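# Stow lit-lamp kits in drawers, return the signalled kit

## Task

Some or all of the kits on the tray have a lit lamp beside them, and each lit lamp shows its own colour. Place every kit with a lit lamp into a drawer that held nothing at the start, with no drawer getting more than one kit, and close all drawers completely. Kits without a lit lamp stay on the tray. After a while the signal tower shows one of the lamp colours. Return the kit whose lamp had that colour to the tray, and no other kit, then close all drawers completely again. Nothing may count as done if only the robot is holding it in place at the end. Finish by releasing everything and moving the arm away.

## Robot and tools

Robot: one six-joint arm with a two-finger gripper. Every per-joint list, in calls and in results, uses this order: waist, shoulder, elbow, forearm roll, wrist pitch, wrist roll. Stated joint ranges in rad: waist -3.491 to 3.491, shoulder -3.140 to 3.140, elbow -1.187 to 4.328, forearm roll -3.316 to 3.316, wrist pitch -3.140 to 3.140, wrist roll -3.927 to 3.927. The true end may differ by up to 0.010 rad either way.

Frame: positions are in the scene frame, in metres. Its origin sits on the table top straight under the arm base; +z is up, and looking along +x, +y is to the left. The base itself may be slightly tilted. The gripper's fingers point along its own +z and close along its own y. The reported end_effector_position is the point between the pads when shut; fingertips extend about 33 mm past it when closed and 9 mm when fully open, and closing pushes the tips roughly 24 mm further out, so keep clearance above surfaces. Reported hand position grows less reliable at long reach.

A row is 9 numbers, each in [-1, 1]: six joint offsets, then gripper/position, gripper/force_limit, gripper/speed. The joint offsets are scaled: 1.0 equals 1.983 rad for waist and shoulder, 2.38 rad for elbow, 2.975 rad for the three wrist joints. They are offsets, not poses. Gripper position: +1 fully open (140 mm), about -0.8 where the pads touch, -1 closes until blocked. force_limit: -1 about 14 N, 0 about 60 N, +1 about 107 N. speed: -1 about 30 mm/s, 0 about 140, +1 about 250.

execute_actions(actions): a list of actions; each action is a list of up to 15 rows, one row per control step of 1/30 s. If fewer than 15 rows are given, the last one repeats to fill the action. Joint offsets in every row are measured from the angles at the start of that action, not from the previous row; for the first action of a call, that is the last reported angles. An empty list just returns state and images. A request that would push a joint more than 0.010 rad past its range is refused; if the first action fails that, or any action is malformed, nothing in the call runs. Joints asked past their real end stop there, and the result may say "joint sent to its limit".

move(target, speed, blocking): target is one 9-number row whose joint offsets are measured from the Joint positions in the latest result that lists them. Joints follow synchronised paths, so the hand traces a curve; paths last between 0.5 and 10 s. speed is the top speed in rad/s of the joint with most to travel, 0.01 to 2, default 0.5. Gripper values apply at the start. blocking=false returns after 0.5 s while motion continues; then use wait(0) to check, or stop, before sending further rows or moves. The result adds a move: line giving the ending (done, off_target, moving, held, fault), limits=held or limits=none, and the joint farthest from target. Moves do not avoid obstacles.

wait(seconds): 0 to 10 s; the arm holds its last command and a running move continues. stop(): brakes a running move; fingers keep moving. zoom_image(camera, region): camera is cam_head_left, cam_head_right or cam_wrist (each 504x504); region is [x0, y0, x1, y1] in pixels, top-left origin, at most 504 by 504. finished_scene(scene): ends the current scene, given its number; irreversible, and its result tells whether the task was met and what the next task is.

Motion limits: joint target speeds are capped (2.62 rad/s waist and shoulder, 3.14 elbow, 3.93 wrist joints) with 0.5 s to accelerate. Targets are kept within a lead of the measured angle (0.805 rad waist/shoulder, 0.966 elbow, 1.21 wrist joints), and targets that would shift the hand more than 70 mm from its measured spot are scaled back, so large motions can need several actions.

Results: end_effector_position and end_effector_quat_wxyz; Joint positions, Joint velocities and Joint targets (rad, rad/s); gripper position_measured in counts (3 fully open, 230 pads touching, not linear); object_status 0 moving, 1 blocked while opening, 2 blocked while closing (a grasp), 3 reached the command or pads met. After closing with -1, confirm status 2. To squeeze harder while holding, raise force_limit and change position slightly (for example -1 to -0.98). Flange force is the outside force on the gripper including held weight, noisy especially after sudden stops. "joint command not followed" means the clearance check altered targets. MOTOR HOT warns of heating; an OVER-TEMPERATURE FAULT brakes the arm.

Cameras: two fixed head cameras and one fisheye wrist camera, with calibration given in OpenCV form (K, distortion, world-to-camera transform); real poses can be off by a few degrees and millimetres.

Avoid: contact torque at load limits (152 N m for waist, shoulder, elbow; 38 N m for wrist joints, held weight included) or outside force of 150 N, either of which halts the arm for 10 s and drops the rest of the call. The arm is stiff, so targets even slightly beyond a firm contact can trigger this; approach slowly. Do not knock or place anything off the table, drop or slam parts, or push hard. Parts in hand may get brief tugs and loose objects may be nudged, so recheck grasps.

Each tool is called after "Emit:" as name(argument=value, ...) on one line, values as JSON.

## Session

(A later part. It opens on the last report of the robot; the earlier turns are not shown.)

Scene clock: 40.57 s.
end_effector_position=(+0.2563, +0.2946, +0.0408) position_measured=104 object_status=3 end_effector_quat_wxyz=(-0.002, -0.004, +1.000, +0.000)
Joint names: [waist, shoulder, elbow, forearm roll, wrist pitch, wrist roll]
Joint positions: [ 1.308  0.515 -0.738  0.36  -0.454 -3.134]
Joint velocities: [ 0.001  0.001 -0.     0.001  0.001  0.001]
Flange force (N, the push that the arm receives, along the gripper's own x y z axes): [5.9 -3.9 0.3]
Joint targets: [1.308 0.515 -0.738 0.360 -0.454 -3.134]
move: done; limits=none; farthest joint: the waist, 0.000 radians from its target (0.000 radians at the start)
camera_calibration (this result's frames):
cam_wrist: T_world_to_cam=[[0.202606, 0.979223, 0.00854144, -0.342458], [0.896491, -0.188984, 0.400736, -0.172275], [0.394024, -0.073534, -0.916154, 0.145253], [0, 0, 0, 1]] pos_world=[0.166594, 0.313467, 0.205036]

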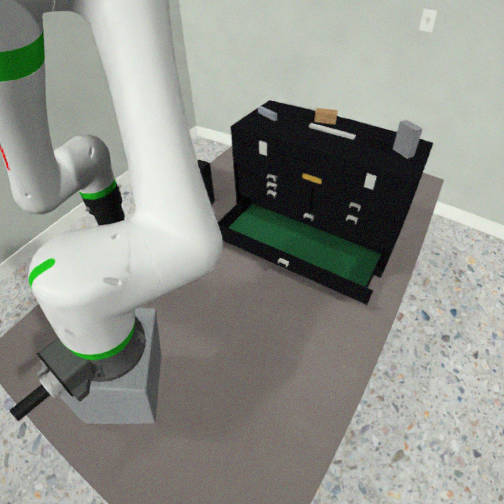

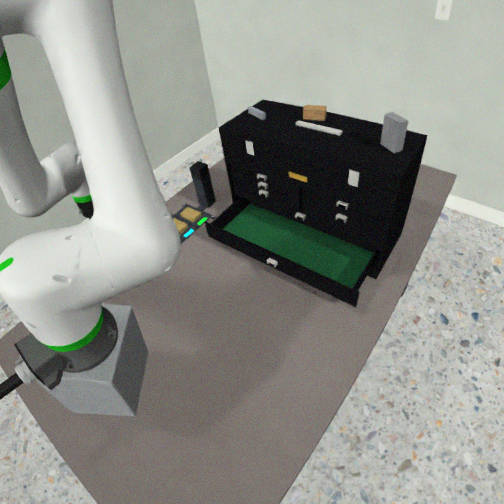

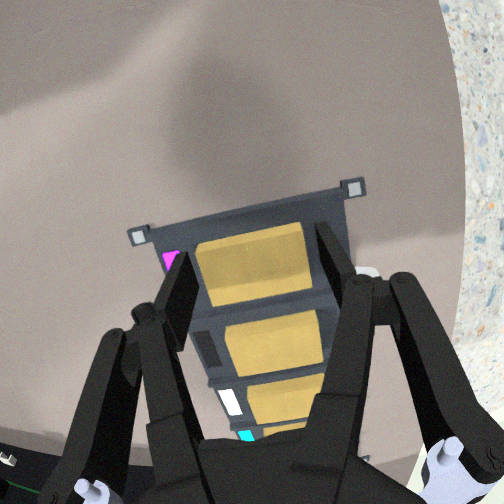

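Emit:
move(target=[0,0,0,0,0,0,-1,0,0])

Emit:
move(target=[0,-0.2017,0,0,-0.1345,0,-1,0,0])

Emit:
move(target=[-0.5446,0.0424,0.1634,-0.0454,-0.0299,0.4279,-1,0,0], speed=0.9)

Emit:
move(target=[0,0.113,-0.0097,0.0121,0.0837,-0.0101,-1,0,0], speed=0.25)

Scene clock: 46.37 s.
end_effector_position=(+0.2563, +0.2946, +0.0408) position_measured=132 object_status=2 end_effector_quat_wxyz=(-0.002, -0.004, +1.000, +0.000)
Joint names: [waist, shoulder, elbow, forearm roll, wrist pitch, wrist roll]
Joint positions: [ 1.308  0.515 -0.738  0.36  -0.454 -3.134]
Joint velocities: [-0.    -0.001 -0.     0.    -0.    -0.   ]
Flange force (N, the push that the arm receives, along the gripper's own x y z axes): [14.7 -11.7 -50.8]
Joint targets: [1.308 0.515 -0.738 0.360 -0.454 -3.134]
move: done; limits=none; farthest joint: the waist, 0.000 radians from its target (0.000 radians at the start)
camera_calibration (this result's frames):
cam_wrist: T_world_to_cam=[[0.202598, 0.979225, 0.00849137, -0.342438], [0.896499, -0.188957, 0.40073, -0.172272], [0.394009, -0.0735745, -0.916157, 0.145253], [0, 0, 0, 1]] pos_world=[0.166588, 0.313458, 0.205017]

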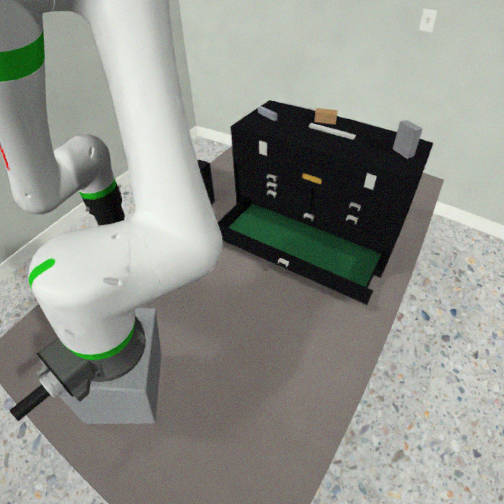

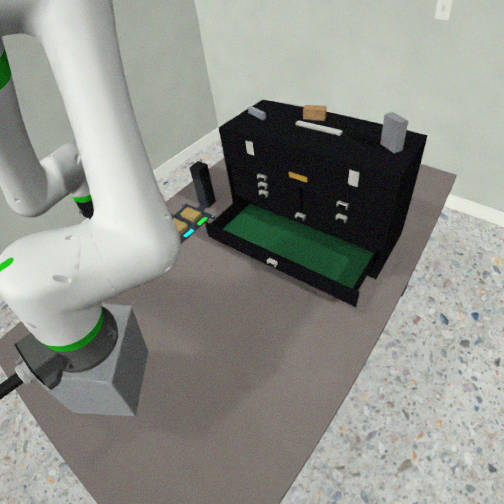

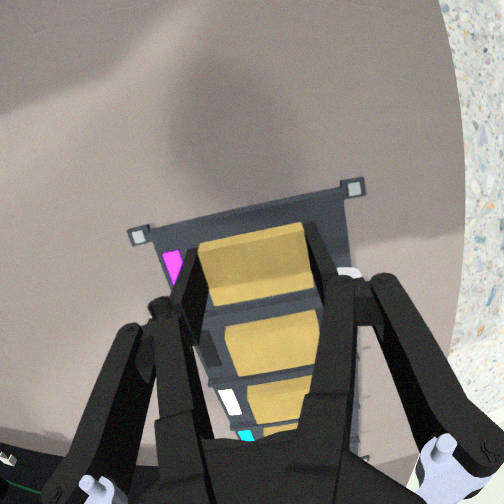

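Scene clock: 47.63 s.
end_effector_position=(+0.3076, +0.2462, +0.1892) position_measured=133 object_status=2 end_effector_quat_wxyz=(+0.053, +0.038, +0.998, -0.012)
Joint names: [waist, shoulder, elbow, forearm roll, wrist pitch, wrist roll]
Joint positions: [ 1.308  0.115 -0.738  0.36  -0.854 -3.134]
Joint velocities: [ 0.001 -0.001  0.    -0.001 -0.001 -0.001]
Flange force (N, the push that the arm receives, along the gripper's own x y z axes): [6.0 -2.8 3.0]
Joint targets: [1.308 0.115 -0.738 0.360 -0.854 -3.134]
move: done; limits=none; farthest joint: the waist, 0.000 radians from its target (0.000 radians at the start)
camera_calibration (this result's frames):
cam_wrist: T_world_to_cam=[[0.284265, 0.958685, 0.0108004, -0.327192], [0.827454, -0.251012, 0.502307, -0.269642], [0.484265, -0.133852, -0.864622, 0.234812], [0, 0, 0, 1]] pos_world=[0.202414, 0.27742, 0.342001]

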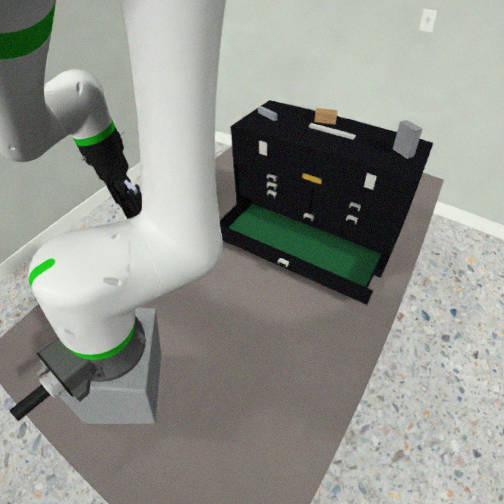

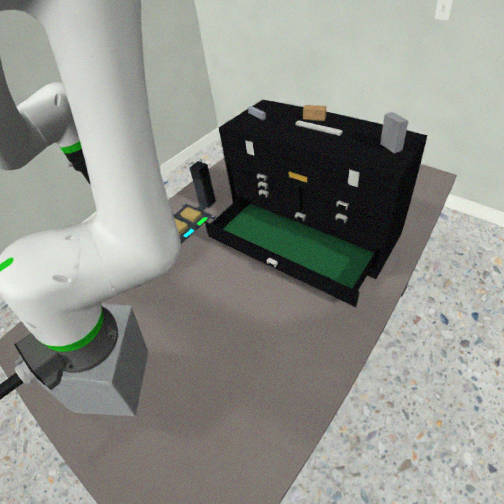

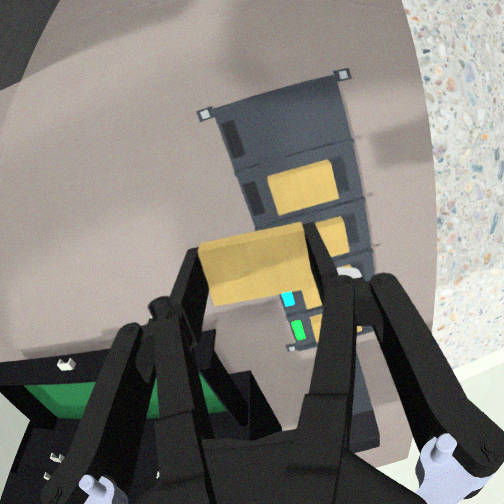

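Scene clock: 49.60 s.
end_effector_position=(+0.5190, -0.1119, +0.1913) position_measured=133 object_status=2 end_effector_quat_wxyz=(+0.001, +0.004, +1.000, -0.005)
Joint names: [waist, shoulder, elbow, forearm roll, wrist pitch, wrist roll]
Joint positions: [ 0.228  0.199 -0.349  0.225 -0.943 -1.861]
Joint velocities: [ 0.001  0.001  0.    -0.    -0.     0.001]
Flange force (N, the push that the arm receives, along the gripper's own x y z axes): [7.1 3.0 1.8]
Joint targets: [0.228 0.199 -0.349 0.225 -0.943 -1.861]
move: done; limits=none; farthest joint: the waist, 0.001 radians from its target (1.081 radians at the start)
camera_calibration (this result's frames):
cam_wrist: T_world_to_cam=[[0.218777, 0.975775, -0.000774761, -0.00593364], [0.890407, -0.199312, 0.409206, -0.544545], [0.399138, -0.0902147, -0.912442, 0.144558], [0, 0, 0, 1]] pos_world=[0.428466, -0.0897032, 0.354727]

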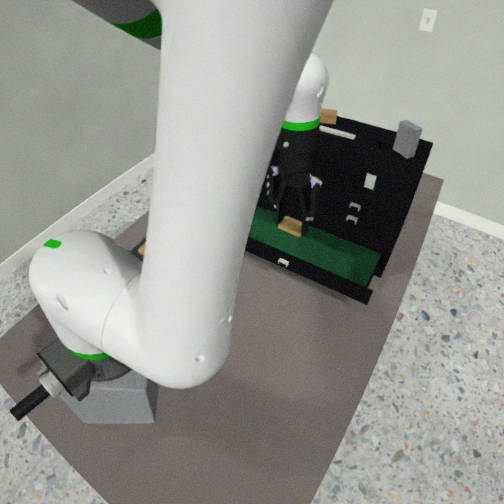

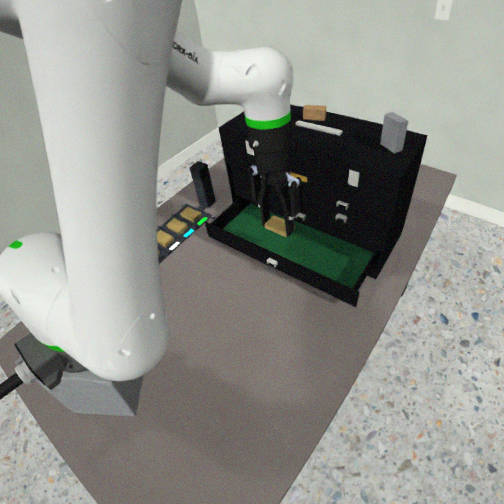

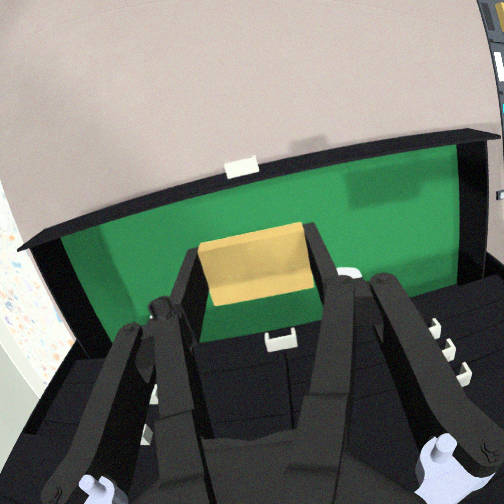

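Scene clock: 50.97 s.
end_effector_position=(+0.5370, -0.0826, +0.0786) position_measured=133 object_status=2 end_effector_quat_wxyz=(+0.003, -0.015, +1.000, +0.003)
Joint names: [waist, shoulder, elbow, forearm roll, wrist pitch, wrist roll]
Joint positions: [ 0.228  0.423 -0.372  0.261 -0.694 -1.891]
Joint velocities: [ 0.     0.002 -0.001 -0.     0.001 -0.001]
Flange force (N, the push that the arm receives, along the gripper's own x y z axes): [6.4 4.4 0.4]
Joint targets: [0.228 0.423 -0.372 0.261 -0.694 -1.891]
move: done; limits=none; farthest joint: the waist, 0.000 radians from its target (0.000 radians at the start)
camera_calibration (this result's frames):
cam_wrist: T_world_to_cam=[[0.181764, 0.983211, 0.0160607, -0.0193089], [0.89578, -0.172294, 0.409747, -0.509317], [0.405635, -0.0600902, -0.912058, 0.0361365], [0, 0, 0, 1]] pos_world=[0.445087, -0.066596, 0.24196]

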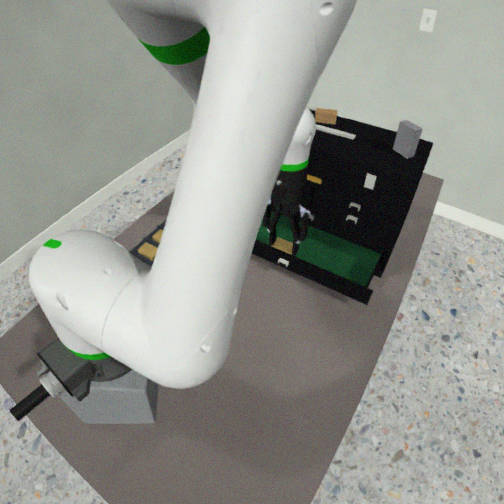

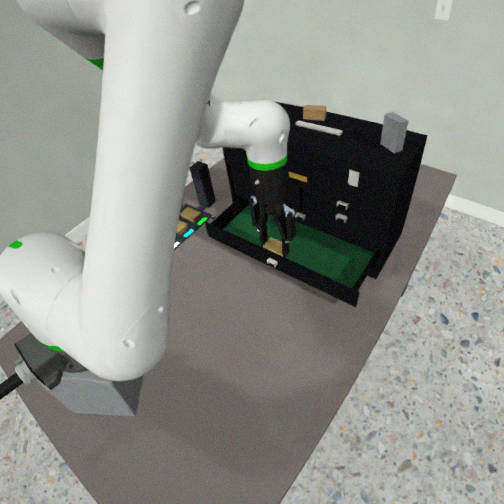

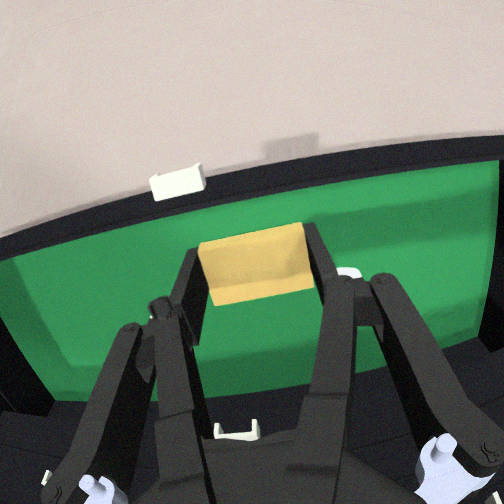

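Emit:
move(target=[0,0,0,0,0,0,0.6,0,0])

Emit:
move(target=[0,-0.113,0.0097,-0.0121,-0.0837,0.0101,0.6,0,0])

Emit:
move(target=[-0.0252,-0.1725,-0.3118,-0.2538,0.4477,0.2847,0.6,0,0], speed=1.0)

Emit:
move(target=[0,0.1533,0.0588,0,0,0,0.6,0,0], speed=0.4)

Emit:
move(target=[0,0,0,0,0,0,-1,-0.5,0.5])

Emit:
move(target=[-0.006,0.055,0.063,0,0,0,-1,-0.5,0], speed=0.2)

Emit:
move(target=[-0.005,0.064,0.0788,0,0,0,-1,-0.5,0], speed=0.15)

Emit:
move(target=[0,0,0,0,0,0,0.4,0,0.5])

Emit:
move(target=[0.0066,-0.063,-0.0265,0,0,0,0.4,0,0], speed=0.2)

Scene clock: 60.07 s.
end_effector_position=(+0.5369, -0.0826, +0.0786) position_measured=53 object_status=3 end_effector_quat_wxyz=(+0.003, -0.015, +1.000, +0.003)
Joint names: [waist, shoulder, elbow, forearm roll, wrist pitch, wrist roll]
Joint positions: [ 0.228  0.423 -0.372  0.261 -0.694 -1.891]
Joint velocities: [-0.     0.001  0.     0.    -0.    -0.   ]
Flange force (N, the push that the arm receives, along the gripper's own x y z axes): [5.7 4.1 -0.4]
Joint targets: [0.228 0.423 -0.372 0.261 -0.694 -1.891]
move: done; limits=none; farthest joint: the waist, 0.000 radians from its target (0.000 radians at the start)
camera_calibration (this result's frames):
cam_wrist: T_world_to_cam=[[0.181748, 0.983214, 0.0160457, -0.0192992], [0.895806, -0.172277, 0.409697, -0.509286], [0.405585, -0.0600879, -0.91208, 0.0361369], [0, 0, 0, 1]] pos_world=[0.445073, -0.0665915, 0.241923]

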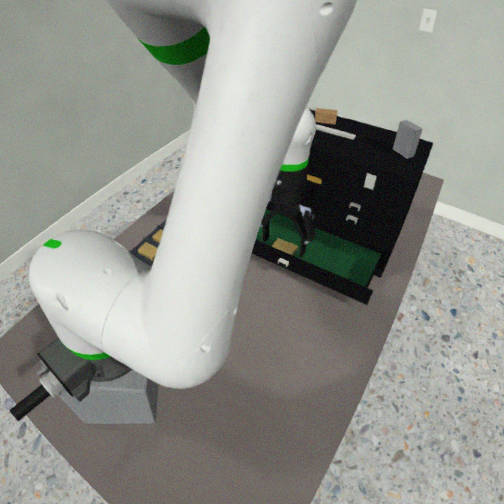

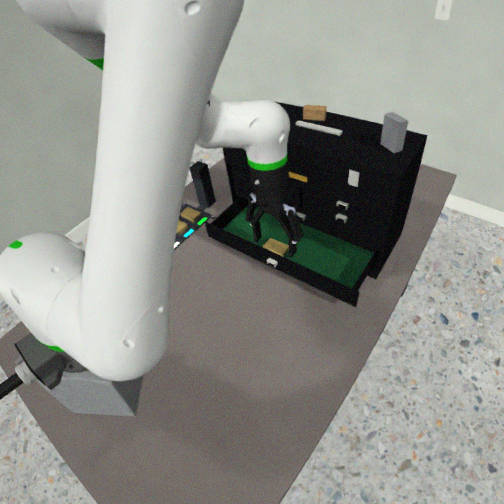

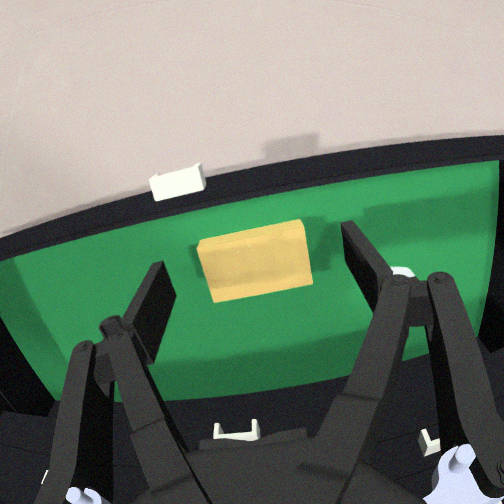

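Scene clock: 61.00 s.
end_effector_position=(+0.5189, -0.1119, +0.1913) position_measured=53 object_status=3 end_effector_quat_wxyz=(+0.001, +0.004, +1.000, -0.005)
Joint names: [waist, shoulder, elbow, forearm roll, wrist pitch, wrist roll]
Joint positions: [ 0.228  0.199 -0.349  0.225 -0.943 -1.861]
Joint velocities: [-0.001 -0.     0.     0.    -0.     0.001]
Flange force (N, the push that the arm receives, along the gripper's own x y z axes): [7.5 3.8 0.4]
Joint targets: [0.228 0.199 -0.349 0.225 -0.943 -1.861]
move: done; limits=none; farthest joint: the waist, 0.000 radians from its target (0.000 radians at the start)
camera_calibration (this result's frames):
cam_wrist: T_world_to_cam=[[0.218779, 0.975774, -0.000807072, -0.00591727], [0.890442, -0.199308, 0.409132, -0.544505], [0.39906, -0.0902281, -0.912475, 0.144566], [0, 0, 0, 1]] pos_world=[0.428454, -0.0897063, 0.354682]

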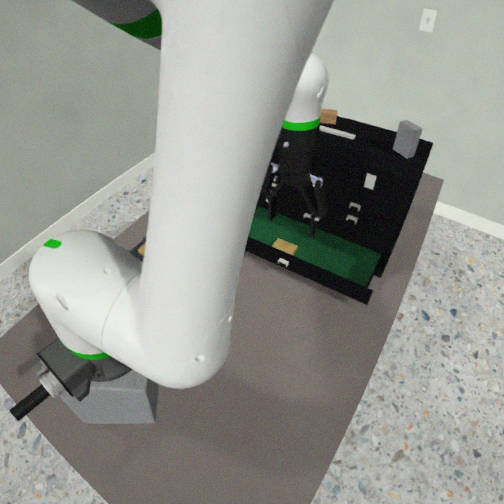

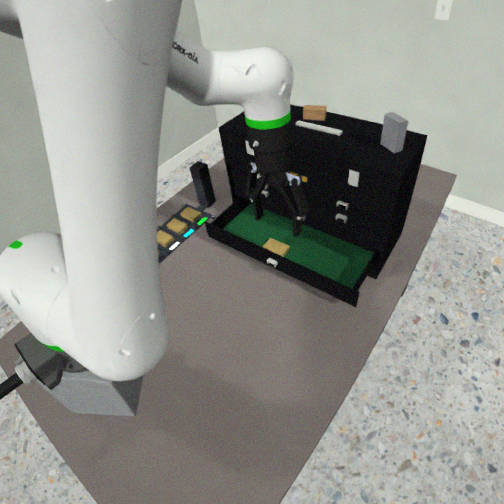

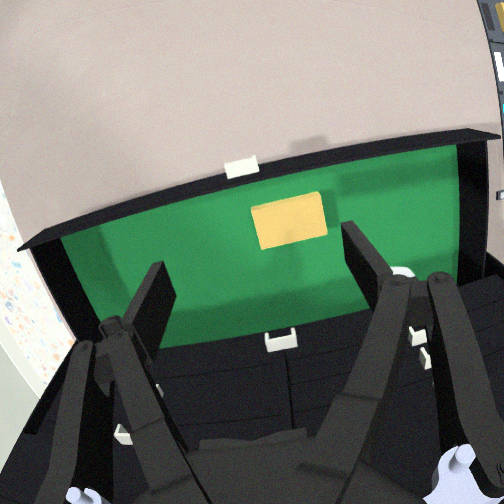

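Scene clock: 62.87 s.
end_effector_position=(+0.4390, -0.1293, +0.1620) position_measured=53 object_status=3 end_effector_quat_wxyz=(+0.412, +0.003, +0.911, -0.004)
Joint names: [waist, shoulder, elbow, forearm roll, wrist pitch, wrist roll]
Joint positions: [ 0.178 -0.143 -1.091 -0.53   0.389 -1.014]
Joint velocities: [-0.    -0.    -0.001 -0.     0.001  0.002]
Flange force (N, the push that the arm receives, along the gripper's own x y z axes): no reading
Joint targets: [0.178 -0.143 -1.091 -0.530 0.389 -1.014]
move: done; limits=none; farthest joint: the waist, 0.000 radians from its target (0.050 radians at the start)
camera_calibration (this result's frames):
cam_wrist: T_world_to_cam=[[0.141357, 0.97718, 0.158551, 0.03692], [0.284708, -0.193522, 0.938877, -0.284031], [0.948135, -0.0875757, -0.305566, -0.190881], [0, 0, 0, 1]] pos_world=[0.256628, -0.10776, 0.20249]

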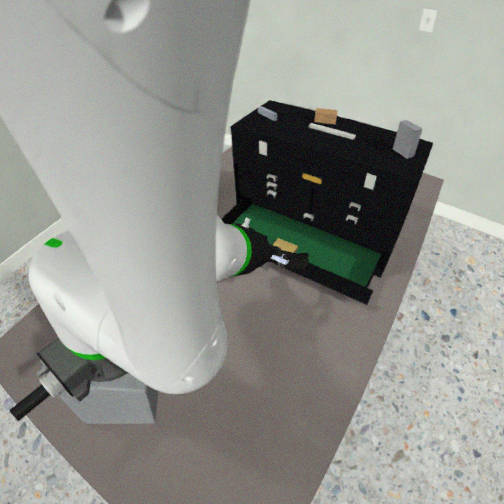

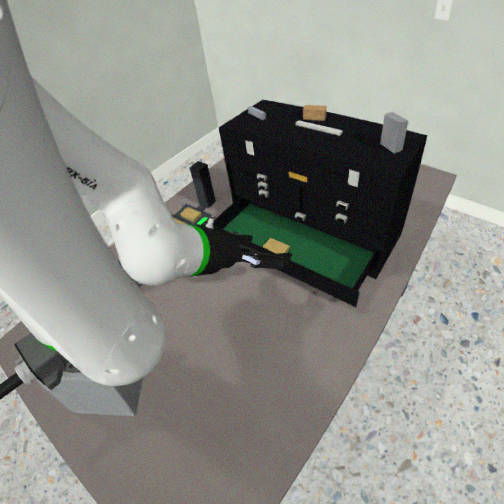

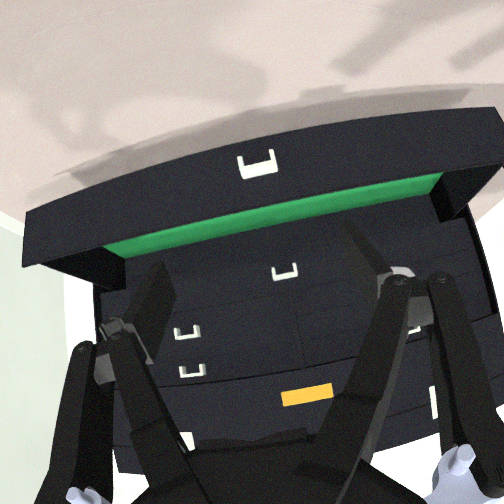

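Scene clock: 64.07 s.
end_effector_position=(+0.4521, -0.1157, +0.0889) position_measured=53 object_status=3 end_effector_quat_wxyz=(+0.337, -0.013, +0.941, -0.006)
Joint names: [waist, shoulder, elbow, forearm roll, wrist pitch, wrist roll]
Joint positions: [ 0.178  0.161 -0.951 -0.53   0.389 -1.014]
Joint velocities: [0.002 0.001 0.    0.    0.    0.   ]
Flange force (N, the push that the arm receives, along the gripper's own x y z axes): no reading
Joint targets: [0.178 0.161 -0.951 -0.530 0.389 -1.014]
move: done; limits=none; farthest joint: the waist, 0.000 radians from its target (0.000 radians at the start)
camera_calibration (this result's frames):
cam_wrist: T_world_to_cam=[[0.137211, 0.983173, 0.120598, 0.0392957], [0.436691, -0.169321, 0.883534, -0.277442], [0.889086, -0.0685665, -0.452575, -0.182479], [0, 0, 0, 1]] pos_world=[0.278004, -0.098123, 0.157804]

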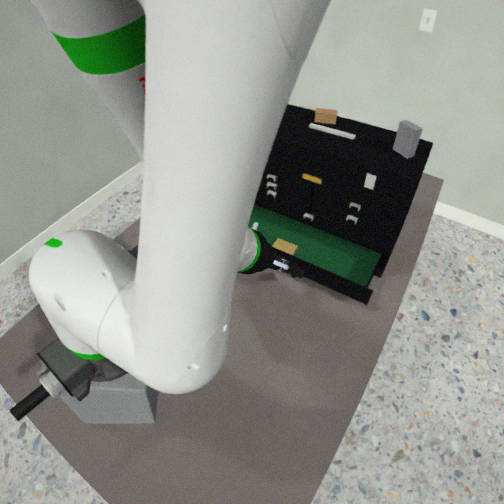

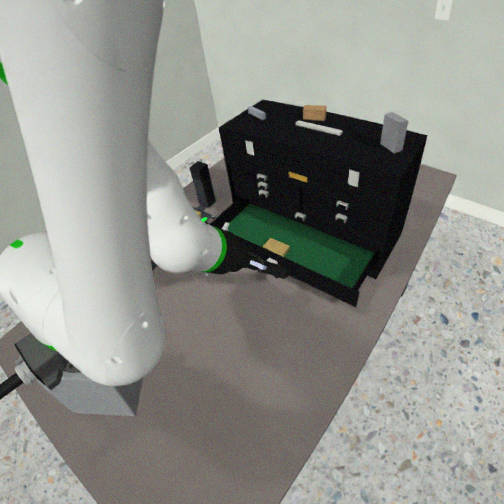

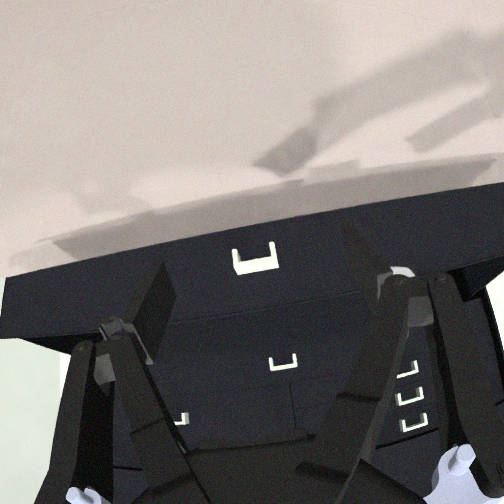

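Scene clock: 64.73 s.
end_effector_position=(+0.4521, -0.1157, +0.0889) position_measured=191 object_status=2 end_effector_quat_wxyz=(+0.337, -0.013, +0.941, -0.006)
Joint names: [waist, shoulder, elbow, forearm roll, wrist pitch, wrist roll]
Joint positions: [ 0.178  0.161 -0.951 -0.53   0.389 -1.014]
Joint velocities: [ 0.001  0.001 -0.    -0.001  0.    -0.001]
Flange force (N, the push that the arm receives, along the gripper's own x y z axes): no reading
Joint targets: [0.178 0.161 -0.951 -0.530 0.389 -1.014]
move: done; limits=none; farthest joint: the waist, 0.000 radians from its target (0.000 radians at the start)
camera_calibration (this result's frames):
cam_wrist: T_world_to_cam=[[0.137225, 0.983172, 0.120594, 0.0392965], [0.4367, -0.169324, 0.883529, -0.27744], [0.88908, -0.068579, -0.452586, -0.182477], [0, 0, 0, 1]] pos_world=[0.278003, -0.0981266, 0.157801]

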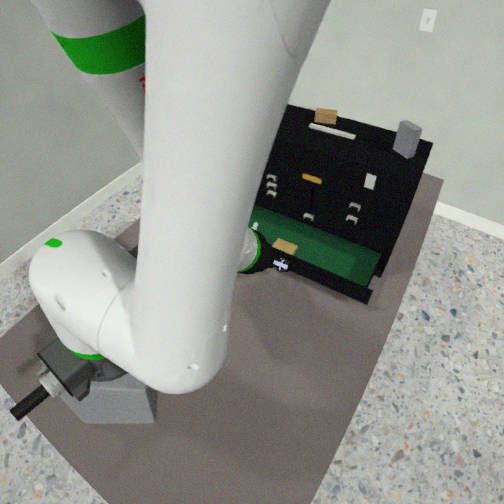

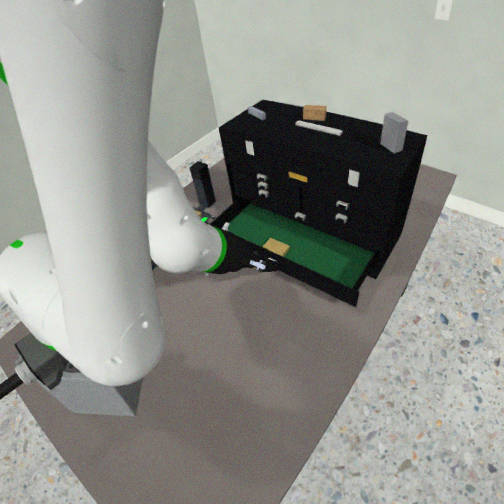

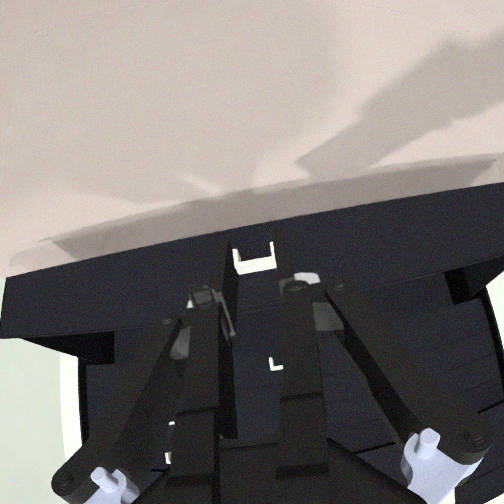

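Scene clock: 65.83 s.
end_effector_position=(+0.5208, -0.1150, +0.0877) position_measured=191 object_status=2 end_effector_quat_wxyz=(+0.355, -0.004, +0.935, -0.008)
Joint names: [waist, shoulder, elbow, forearm roll, wrist pitch, wrist roll]
Joint positions: [ 0.167  0.27  -0.801 -0.53   0.389 -1.014]
Joint velocities: [ 0.     0.001  0.001 -0.     0.    -0.   ]
Flange force (N, the push that the arm receives, along the gripper's own x y z axes): no reading
Joint targets: [0.166 0.270 -0.801 -0.530 0.389 -1.014]
move: done; limits=none; farthest joint: the waist, 0.000 radians from its target (0.012 radians at the start)
camera_calibration (this result's frames):
cam_wrist: T_world_to_cam=[[0.150436, 0.980255, 0.128335, 0.0214706], [0.399275, -0.178997, 0.899189, -0.289274], [0.904405, -0.0840293, -0.418318, -0.256808], [0, 0, 0, 1]] pos_world=[0.344529, -0.0944051, 0.149928]

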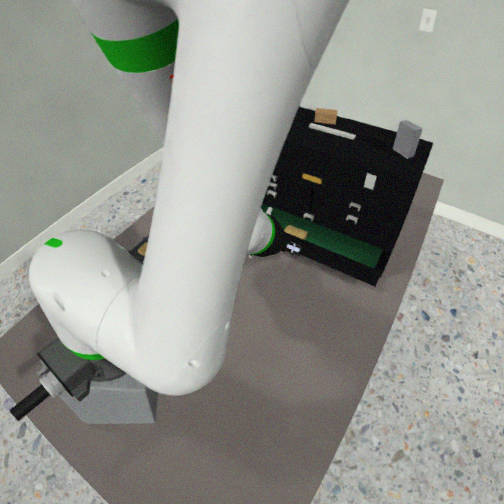

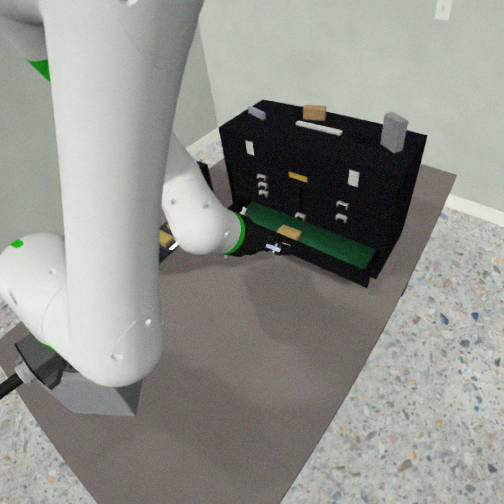

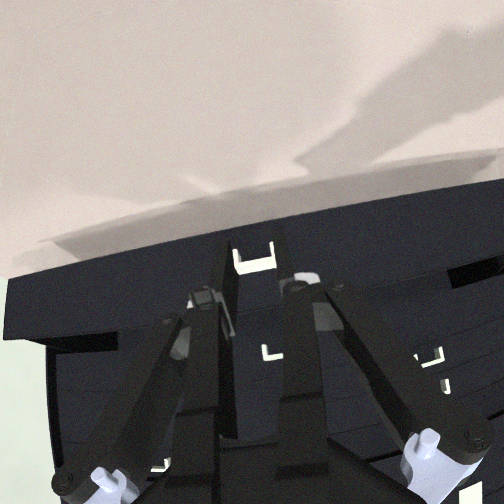

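Scene clock: 67.43 s.
end_effector_position=(+0.6069, -0.1136, +0.0869) position_measured=191 object_status=2 end_effector_quat_wxyz=(+0.382, +0.006, +0.924, -0.010)
Joint names: [waist, shoulder, elbow, forearm roll, wrist pitch, wrist roll]
Joint positions: [ 0.157  0.397 -0.614 -0.53   0.389 -1.014]
Joint velocities: [-0.002 -0.     0.001 -0.    -0.    -0.002]
Flange force (N, the push that the arm receives, along the gripper's own x y z axes): no reading
Joint targets: [0.157 0.397 -0.614 -0.530 0.389 -1.014]
move: done; limits=none; farthest joint: the waist, 0.001 radians from its target (0.009 radians at the start)
camera_calibration (this result's frames):
cam_wrist: T_world_to_cam=[[0.162007, 0.976661, 0.141023, -0.00127689], [0.342913, -0.189724, 0.920008, -0.29144], [0.925292, -0.100689, -0.365646, -0.354014], [0, 0, 0, 1]] pos_world=[0.427712, -0.0896914, 0.138863]

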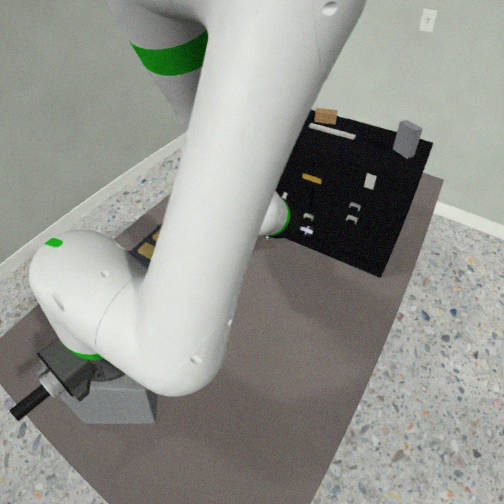

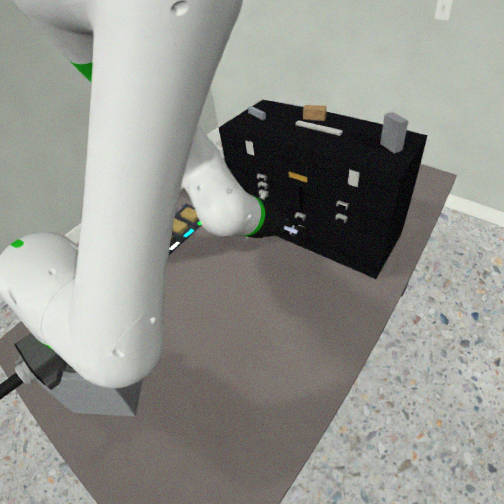

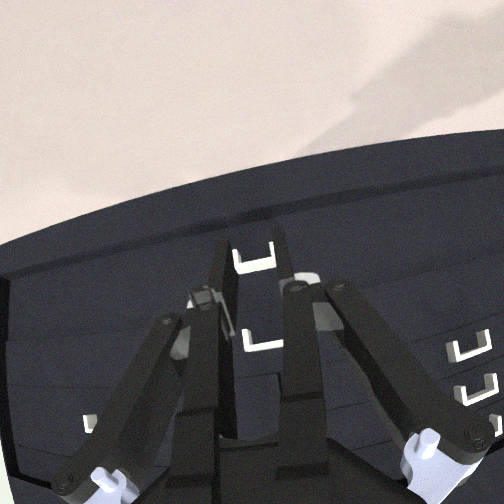

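Scene clock: 68.03 s.
end_effector_position=(+0.6070, -0.1137, +0.0869) position_measured=78 object_status=3 end_effector_quat_wxyz=(+0.382, +0.006, +0.924, -0.010)
Joint names: [waist, shoulder, elbow, forearm roll, wrist pitch, wrist roll]
Joint positions: [ 0.156  0.397 -0.614 -0.53   0.389 -1.014]
Joint velocities: [-0.001  0.001  0.    -0.    -0.     0.   ]
Flange force (N, the push that the arm receives, along the gripper's own x y z axes): no reading
Joint targets: [0.157 0.397 -0.614 -0.530 0.389 -1.014]
move: done; limits=none; farthest joint: the waist, 0.001 radians from its target (0.000 radians at the start)
camera_calibration (this result's frames):
cam_wrist: T_world_to_cam=[[0.162193, 0.97663, 0.141022, -0.00130139], [0.342729, -0.189773, 0.920067, -0.291434], [0.925327, -0.100896, -0.3655, -0.354142], [0, 0, 0, 1]] pos_world=[0.427792, -0.089767, 0.138884]

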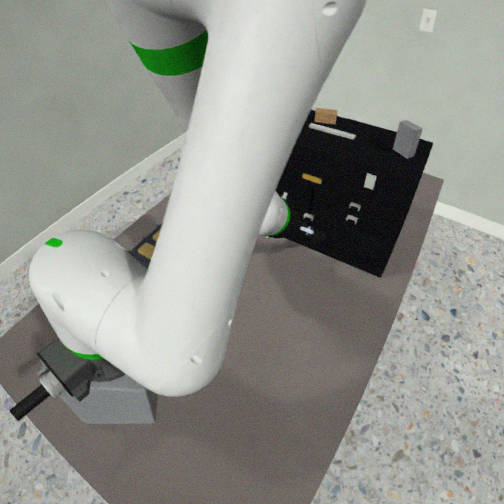

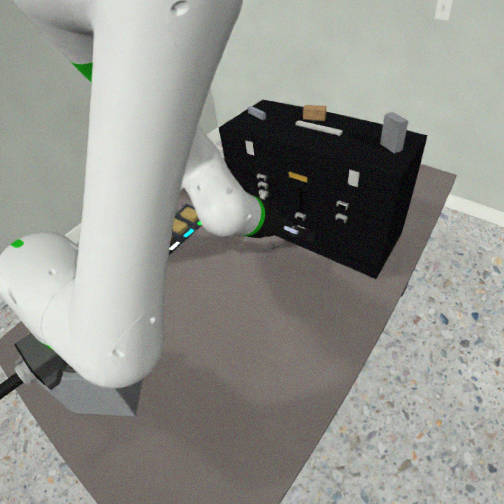

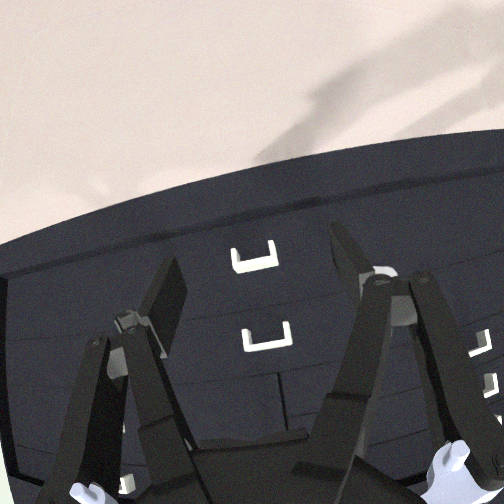

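Scene clock: 69.00 s.
end_effector_position=(+0.6030, -0.1139, +0.1338) position_measured=78 object_status=3 end_effector_quat_wxyz=(+0.411, +0.007, +0.912, -0.007)
Joint names: [waist, shoulder, elbow, forearm roll, wrist pitch, wrist roll]
Joint positions: [ 0.169  0.272 -0.677 -0.53   0.389 -1.014]
Joint velocities: [ 0.    -0.001 -0.001  0.     0.    -0.001]
Flange force (N, the push that the arm receives, along the gripper's own x y z axes): no reading
Joint targets: [0.169 0.272 -0.677 -0.530 0.389 -1.014]
move: done; limits=none; farthest joint: the waist, 0.000 radians from its target (0.013 radians at the start)
camera_calibration (this result's frames):
cam_wrist: T_world_to_cam=[[0.15021, 0.976079, 0.157186, -0.00208777], [0.284844, -0.194975, 0.938536, -0.301421], [0.946732, -0.0962037, -0.307317, -0.353463], [0, 0, 0, 1]] pos_world=[0.420806, -0.0907361, 0.174598]

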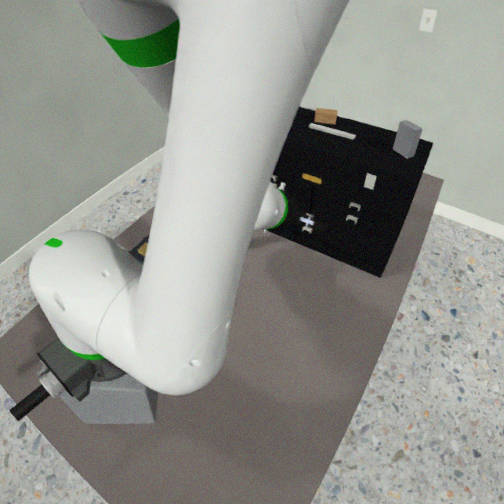

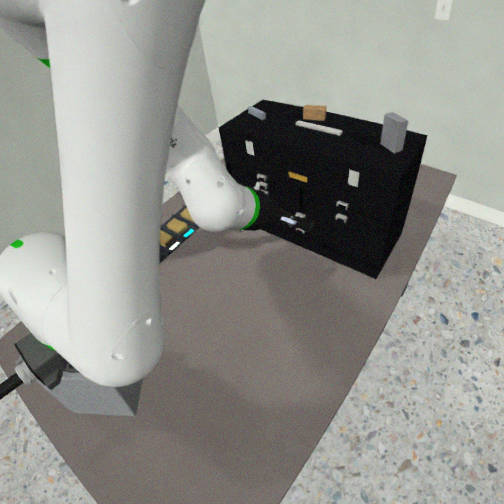

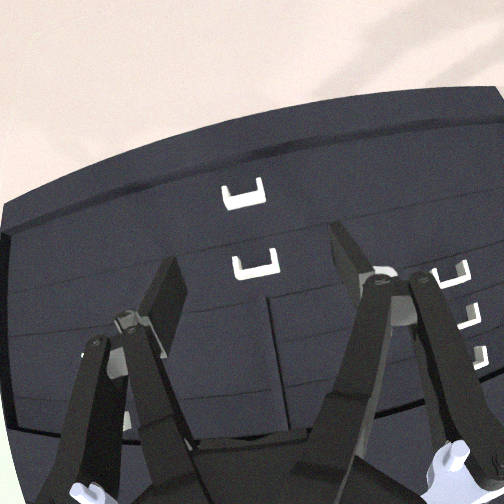

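Emit:
move(target=[0,0,0,0,0,0,-1,0,0.5])

Emit:
move(target=[0.0055,-0.0691,-0.0752,0,0,0,-1,0,0], speed=0.2)

Emit:
move(target=[0.007,-0.0696,-0.0685,0,0,0,-1,0,0], speed=0.2)

Scene clock: 73.63 s.
end_effector_position=(+0.6029, -0.1139, +0.1338) position_measured=193 object_status=2 end_effector_quat_wxyz=(+0.411, +0.007, +0.912, -0.006)
Joint names: [waist, shoulder, elbow, forearm roll, wrist pitch, wrist roll]
Joint positions: [ 0.17   0.272 -0.677 -0.53   0.389 -1.014]
Joint velocities: [ 0.    -0.001 -0.    -0.001  0.     0.001]
Flange force (N, the push that the arm receives, along the gripper's own x y z axes): no reading
Joint targets: [0.169 0.272 -0.677 -0.530 0.389 -1.014]
move: done; limits=none; farthest joint: the waist, 0.001 radians from its target (0.001 radians at the start)
camera_calibration (this result's frames):
cam_wrist: T_world_to_cam=[[0.150153, 0.976089, 0.157177, -0.00206925], [0.28492, -0.194956, 0.938516, -0.301421], [0.946718, -0.0961382, -0.30738, -0.353377], [0, 0, 0, 1]] pos_world=[0.42074, -0.0907171, 0.174593]

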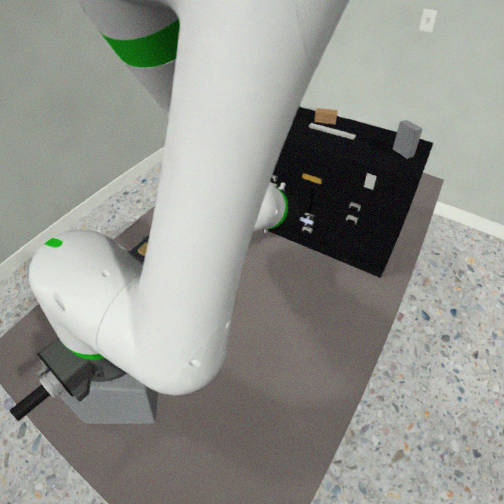

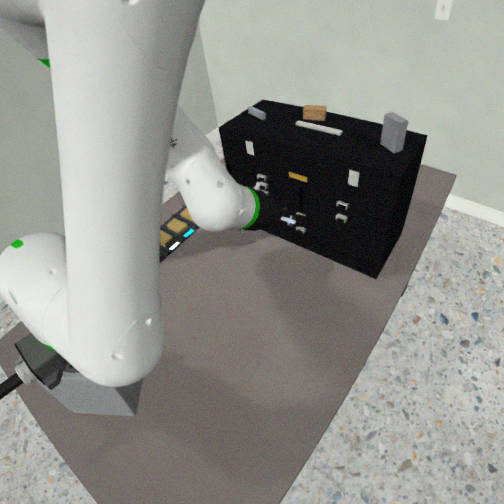

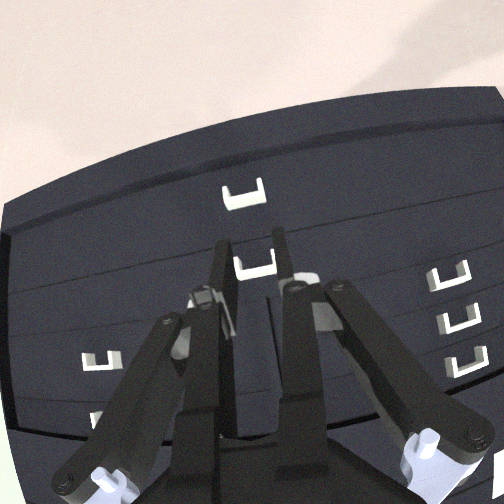

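Scene clock: 74.90 s.
end_effector_position=(+0.5242, -0.1152, +0.1343) position_measured=193 object_status=2 end_effector_quat_wxyz=(+0.393, -0.002, +0.920, -0.004)
Joint names: [waist, shoulder, elbow, forearm roll, wrist pitch, wrist roll]
Joint positions: [ 0.18   0.135 -0.856 -0.53   0.389 -1.014]
Joint velocities: [ 0.001  0.001 -0.001  0.     0.    -0.002]
Flange force (N, the push that the arm receives, along the gripper's own x y z axes): no reading
Joint targets: [0.180 0.135 -0.856 -0.530 0.389 -1.014]
move: done; limits=none; farthest joint: the waist, 0.000 radians from its target (0.011 radians at the start)
camera_calibration (this result's frames):
cam_wrist: T_world_to_cam=[[0.138938, 0.979041, 0.148911, 0.01831], [0.324992, -0.187119, 0.92702, -0.29828], [0.935455, -0.0804034, -0.344179, -0.26621], [0, 0, 0, 1]] pos_world=[0.343422, -0.0951444, 0.182161]

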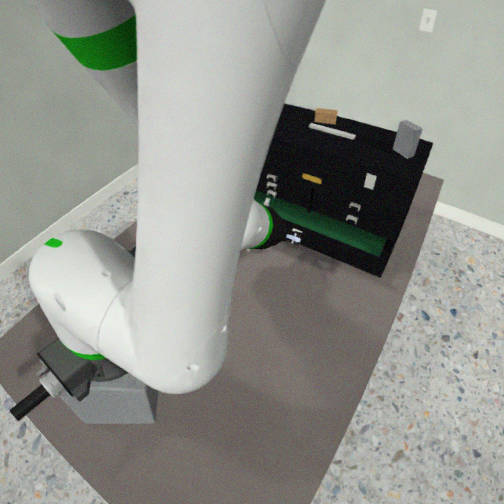

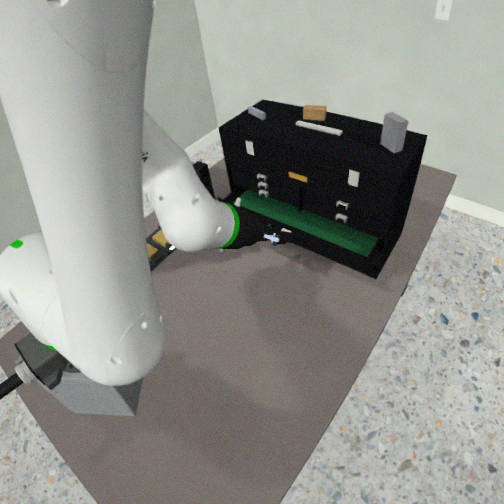

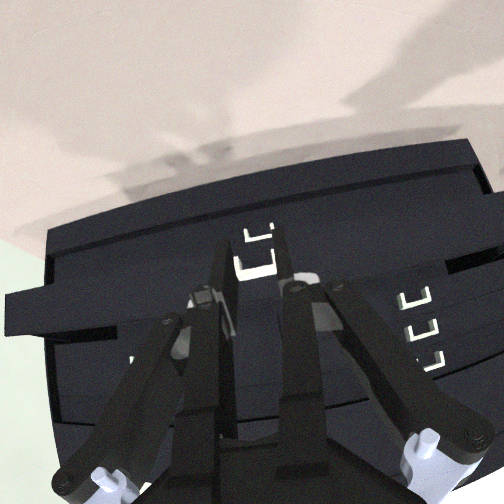

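Scene clock: 76.07 s.
end_effector_position=(+0.4543, -0.1160, +0.1347) position_measured=193 object_status=2 end_effector_quat_wxyz=(+0.382, -0.010, +0.924, -0.001)
Joint names: [waist, shoulder, elbow, forearm roll, wrist pitch, wrist roll]
Joint positions: [ 0.194 -0.003 -1.019 -0.53   0.389 -1.014]
Joint velocities: [ 0.     0.001 -0.001  0.     0.    -0.   ]
Flange force (N, the push that the arm receives, along the gripper's own x y z axes): no reading
Joint targets: [0.194 -0.003 -1.019 -0.530 0.389 -1.014]
move: done; limits=none; farthest joint: the waist, 0.000 radians from its target (0.013 radians at the start)
camera_calibration (this result's frames):
cam_wrist: T_world_to_cam=[[0.124814, 0.981536, 0.144944, 0.0359759], [0.348683, -0.180161, 0.919762, -0.285123], [0.928893, -0.0642597, -0.364732, -0.193136], [0, 0, 0, 1]] pos_world=[0.27433, -0.0990906, 0.186588]

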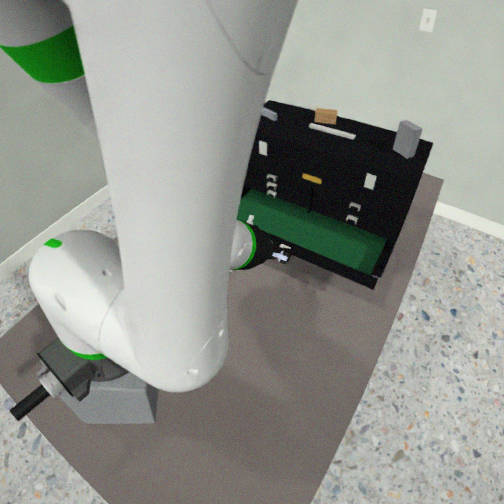

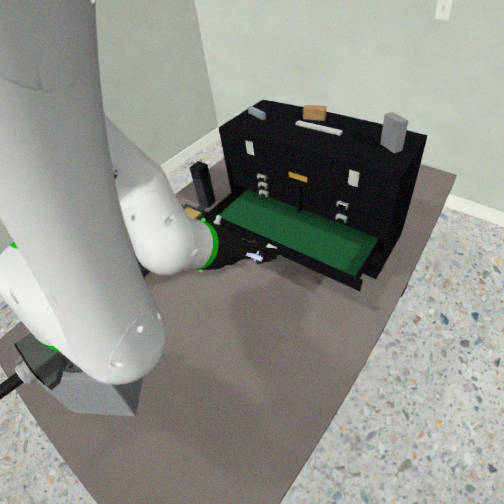

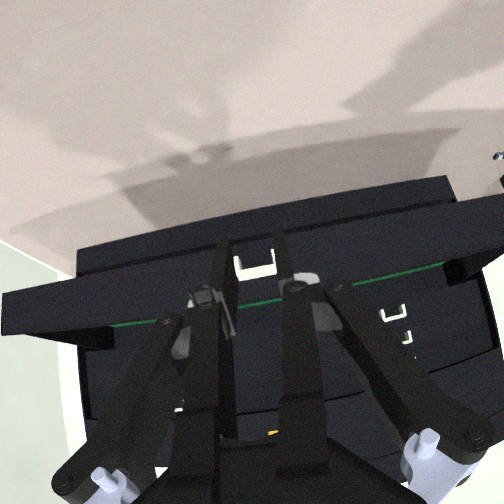

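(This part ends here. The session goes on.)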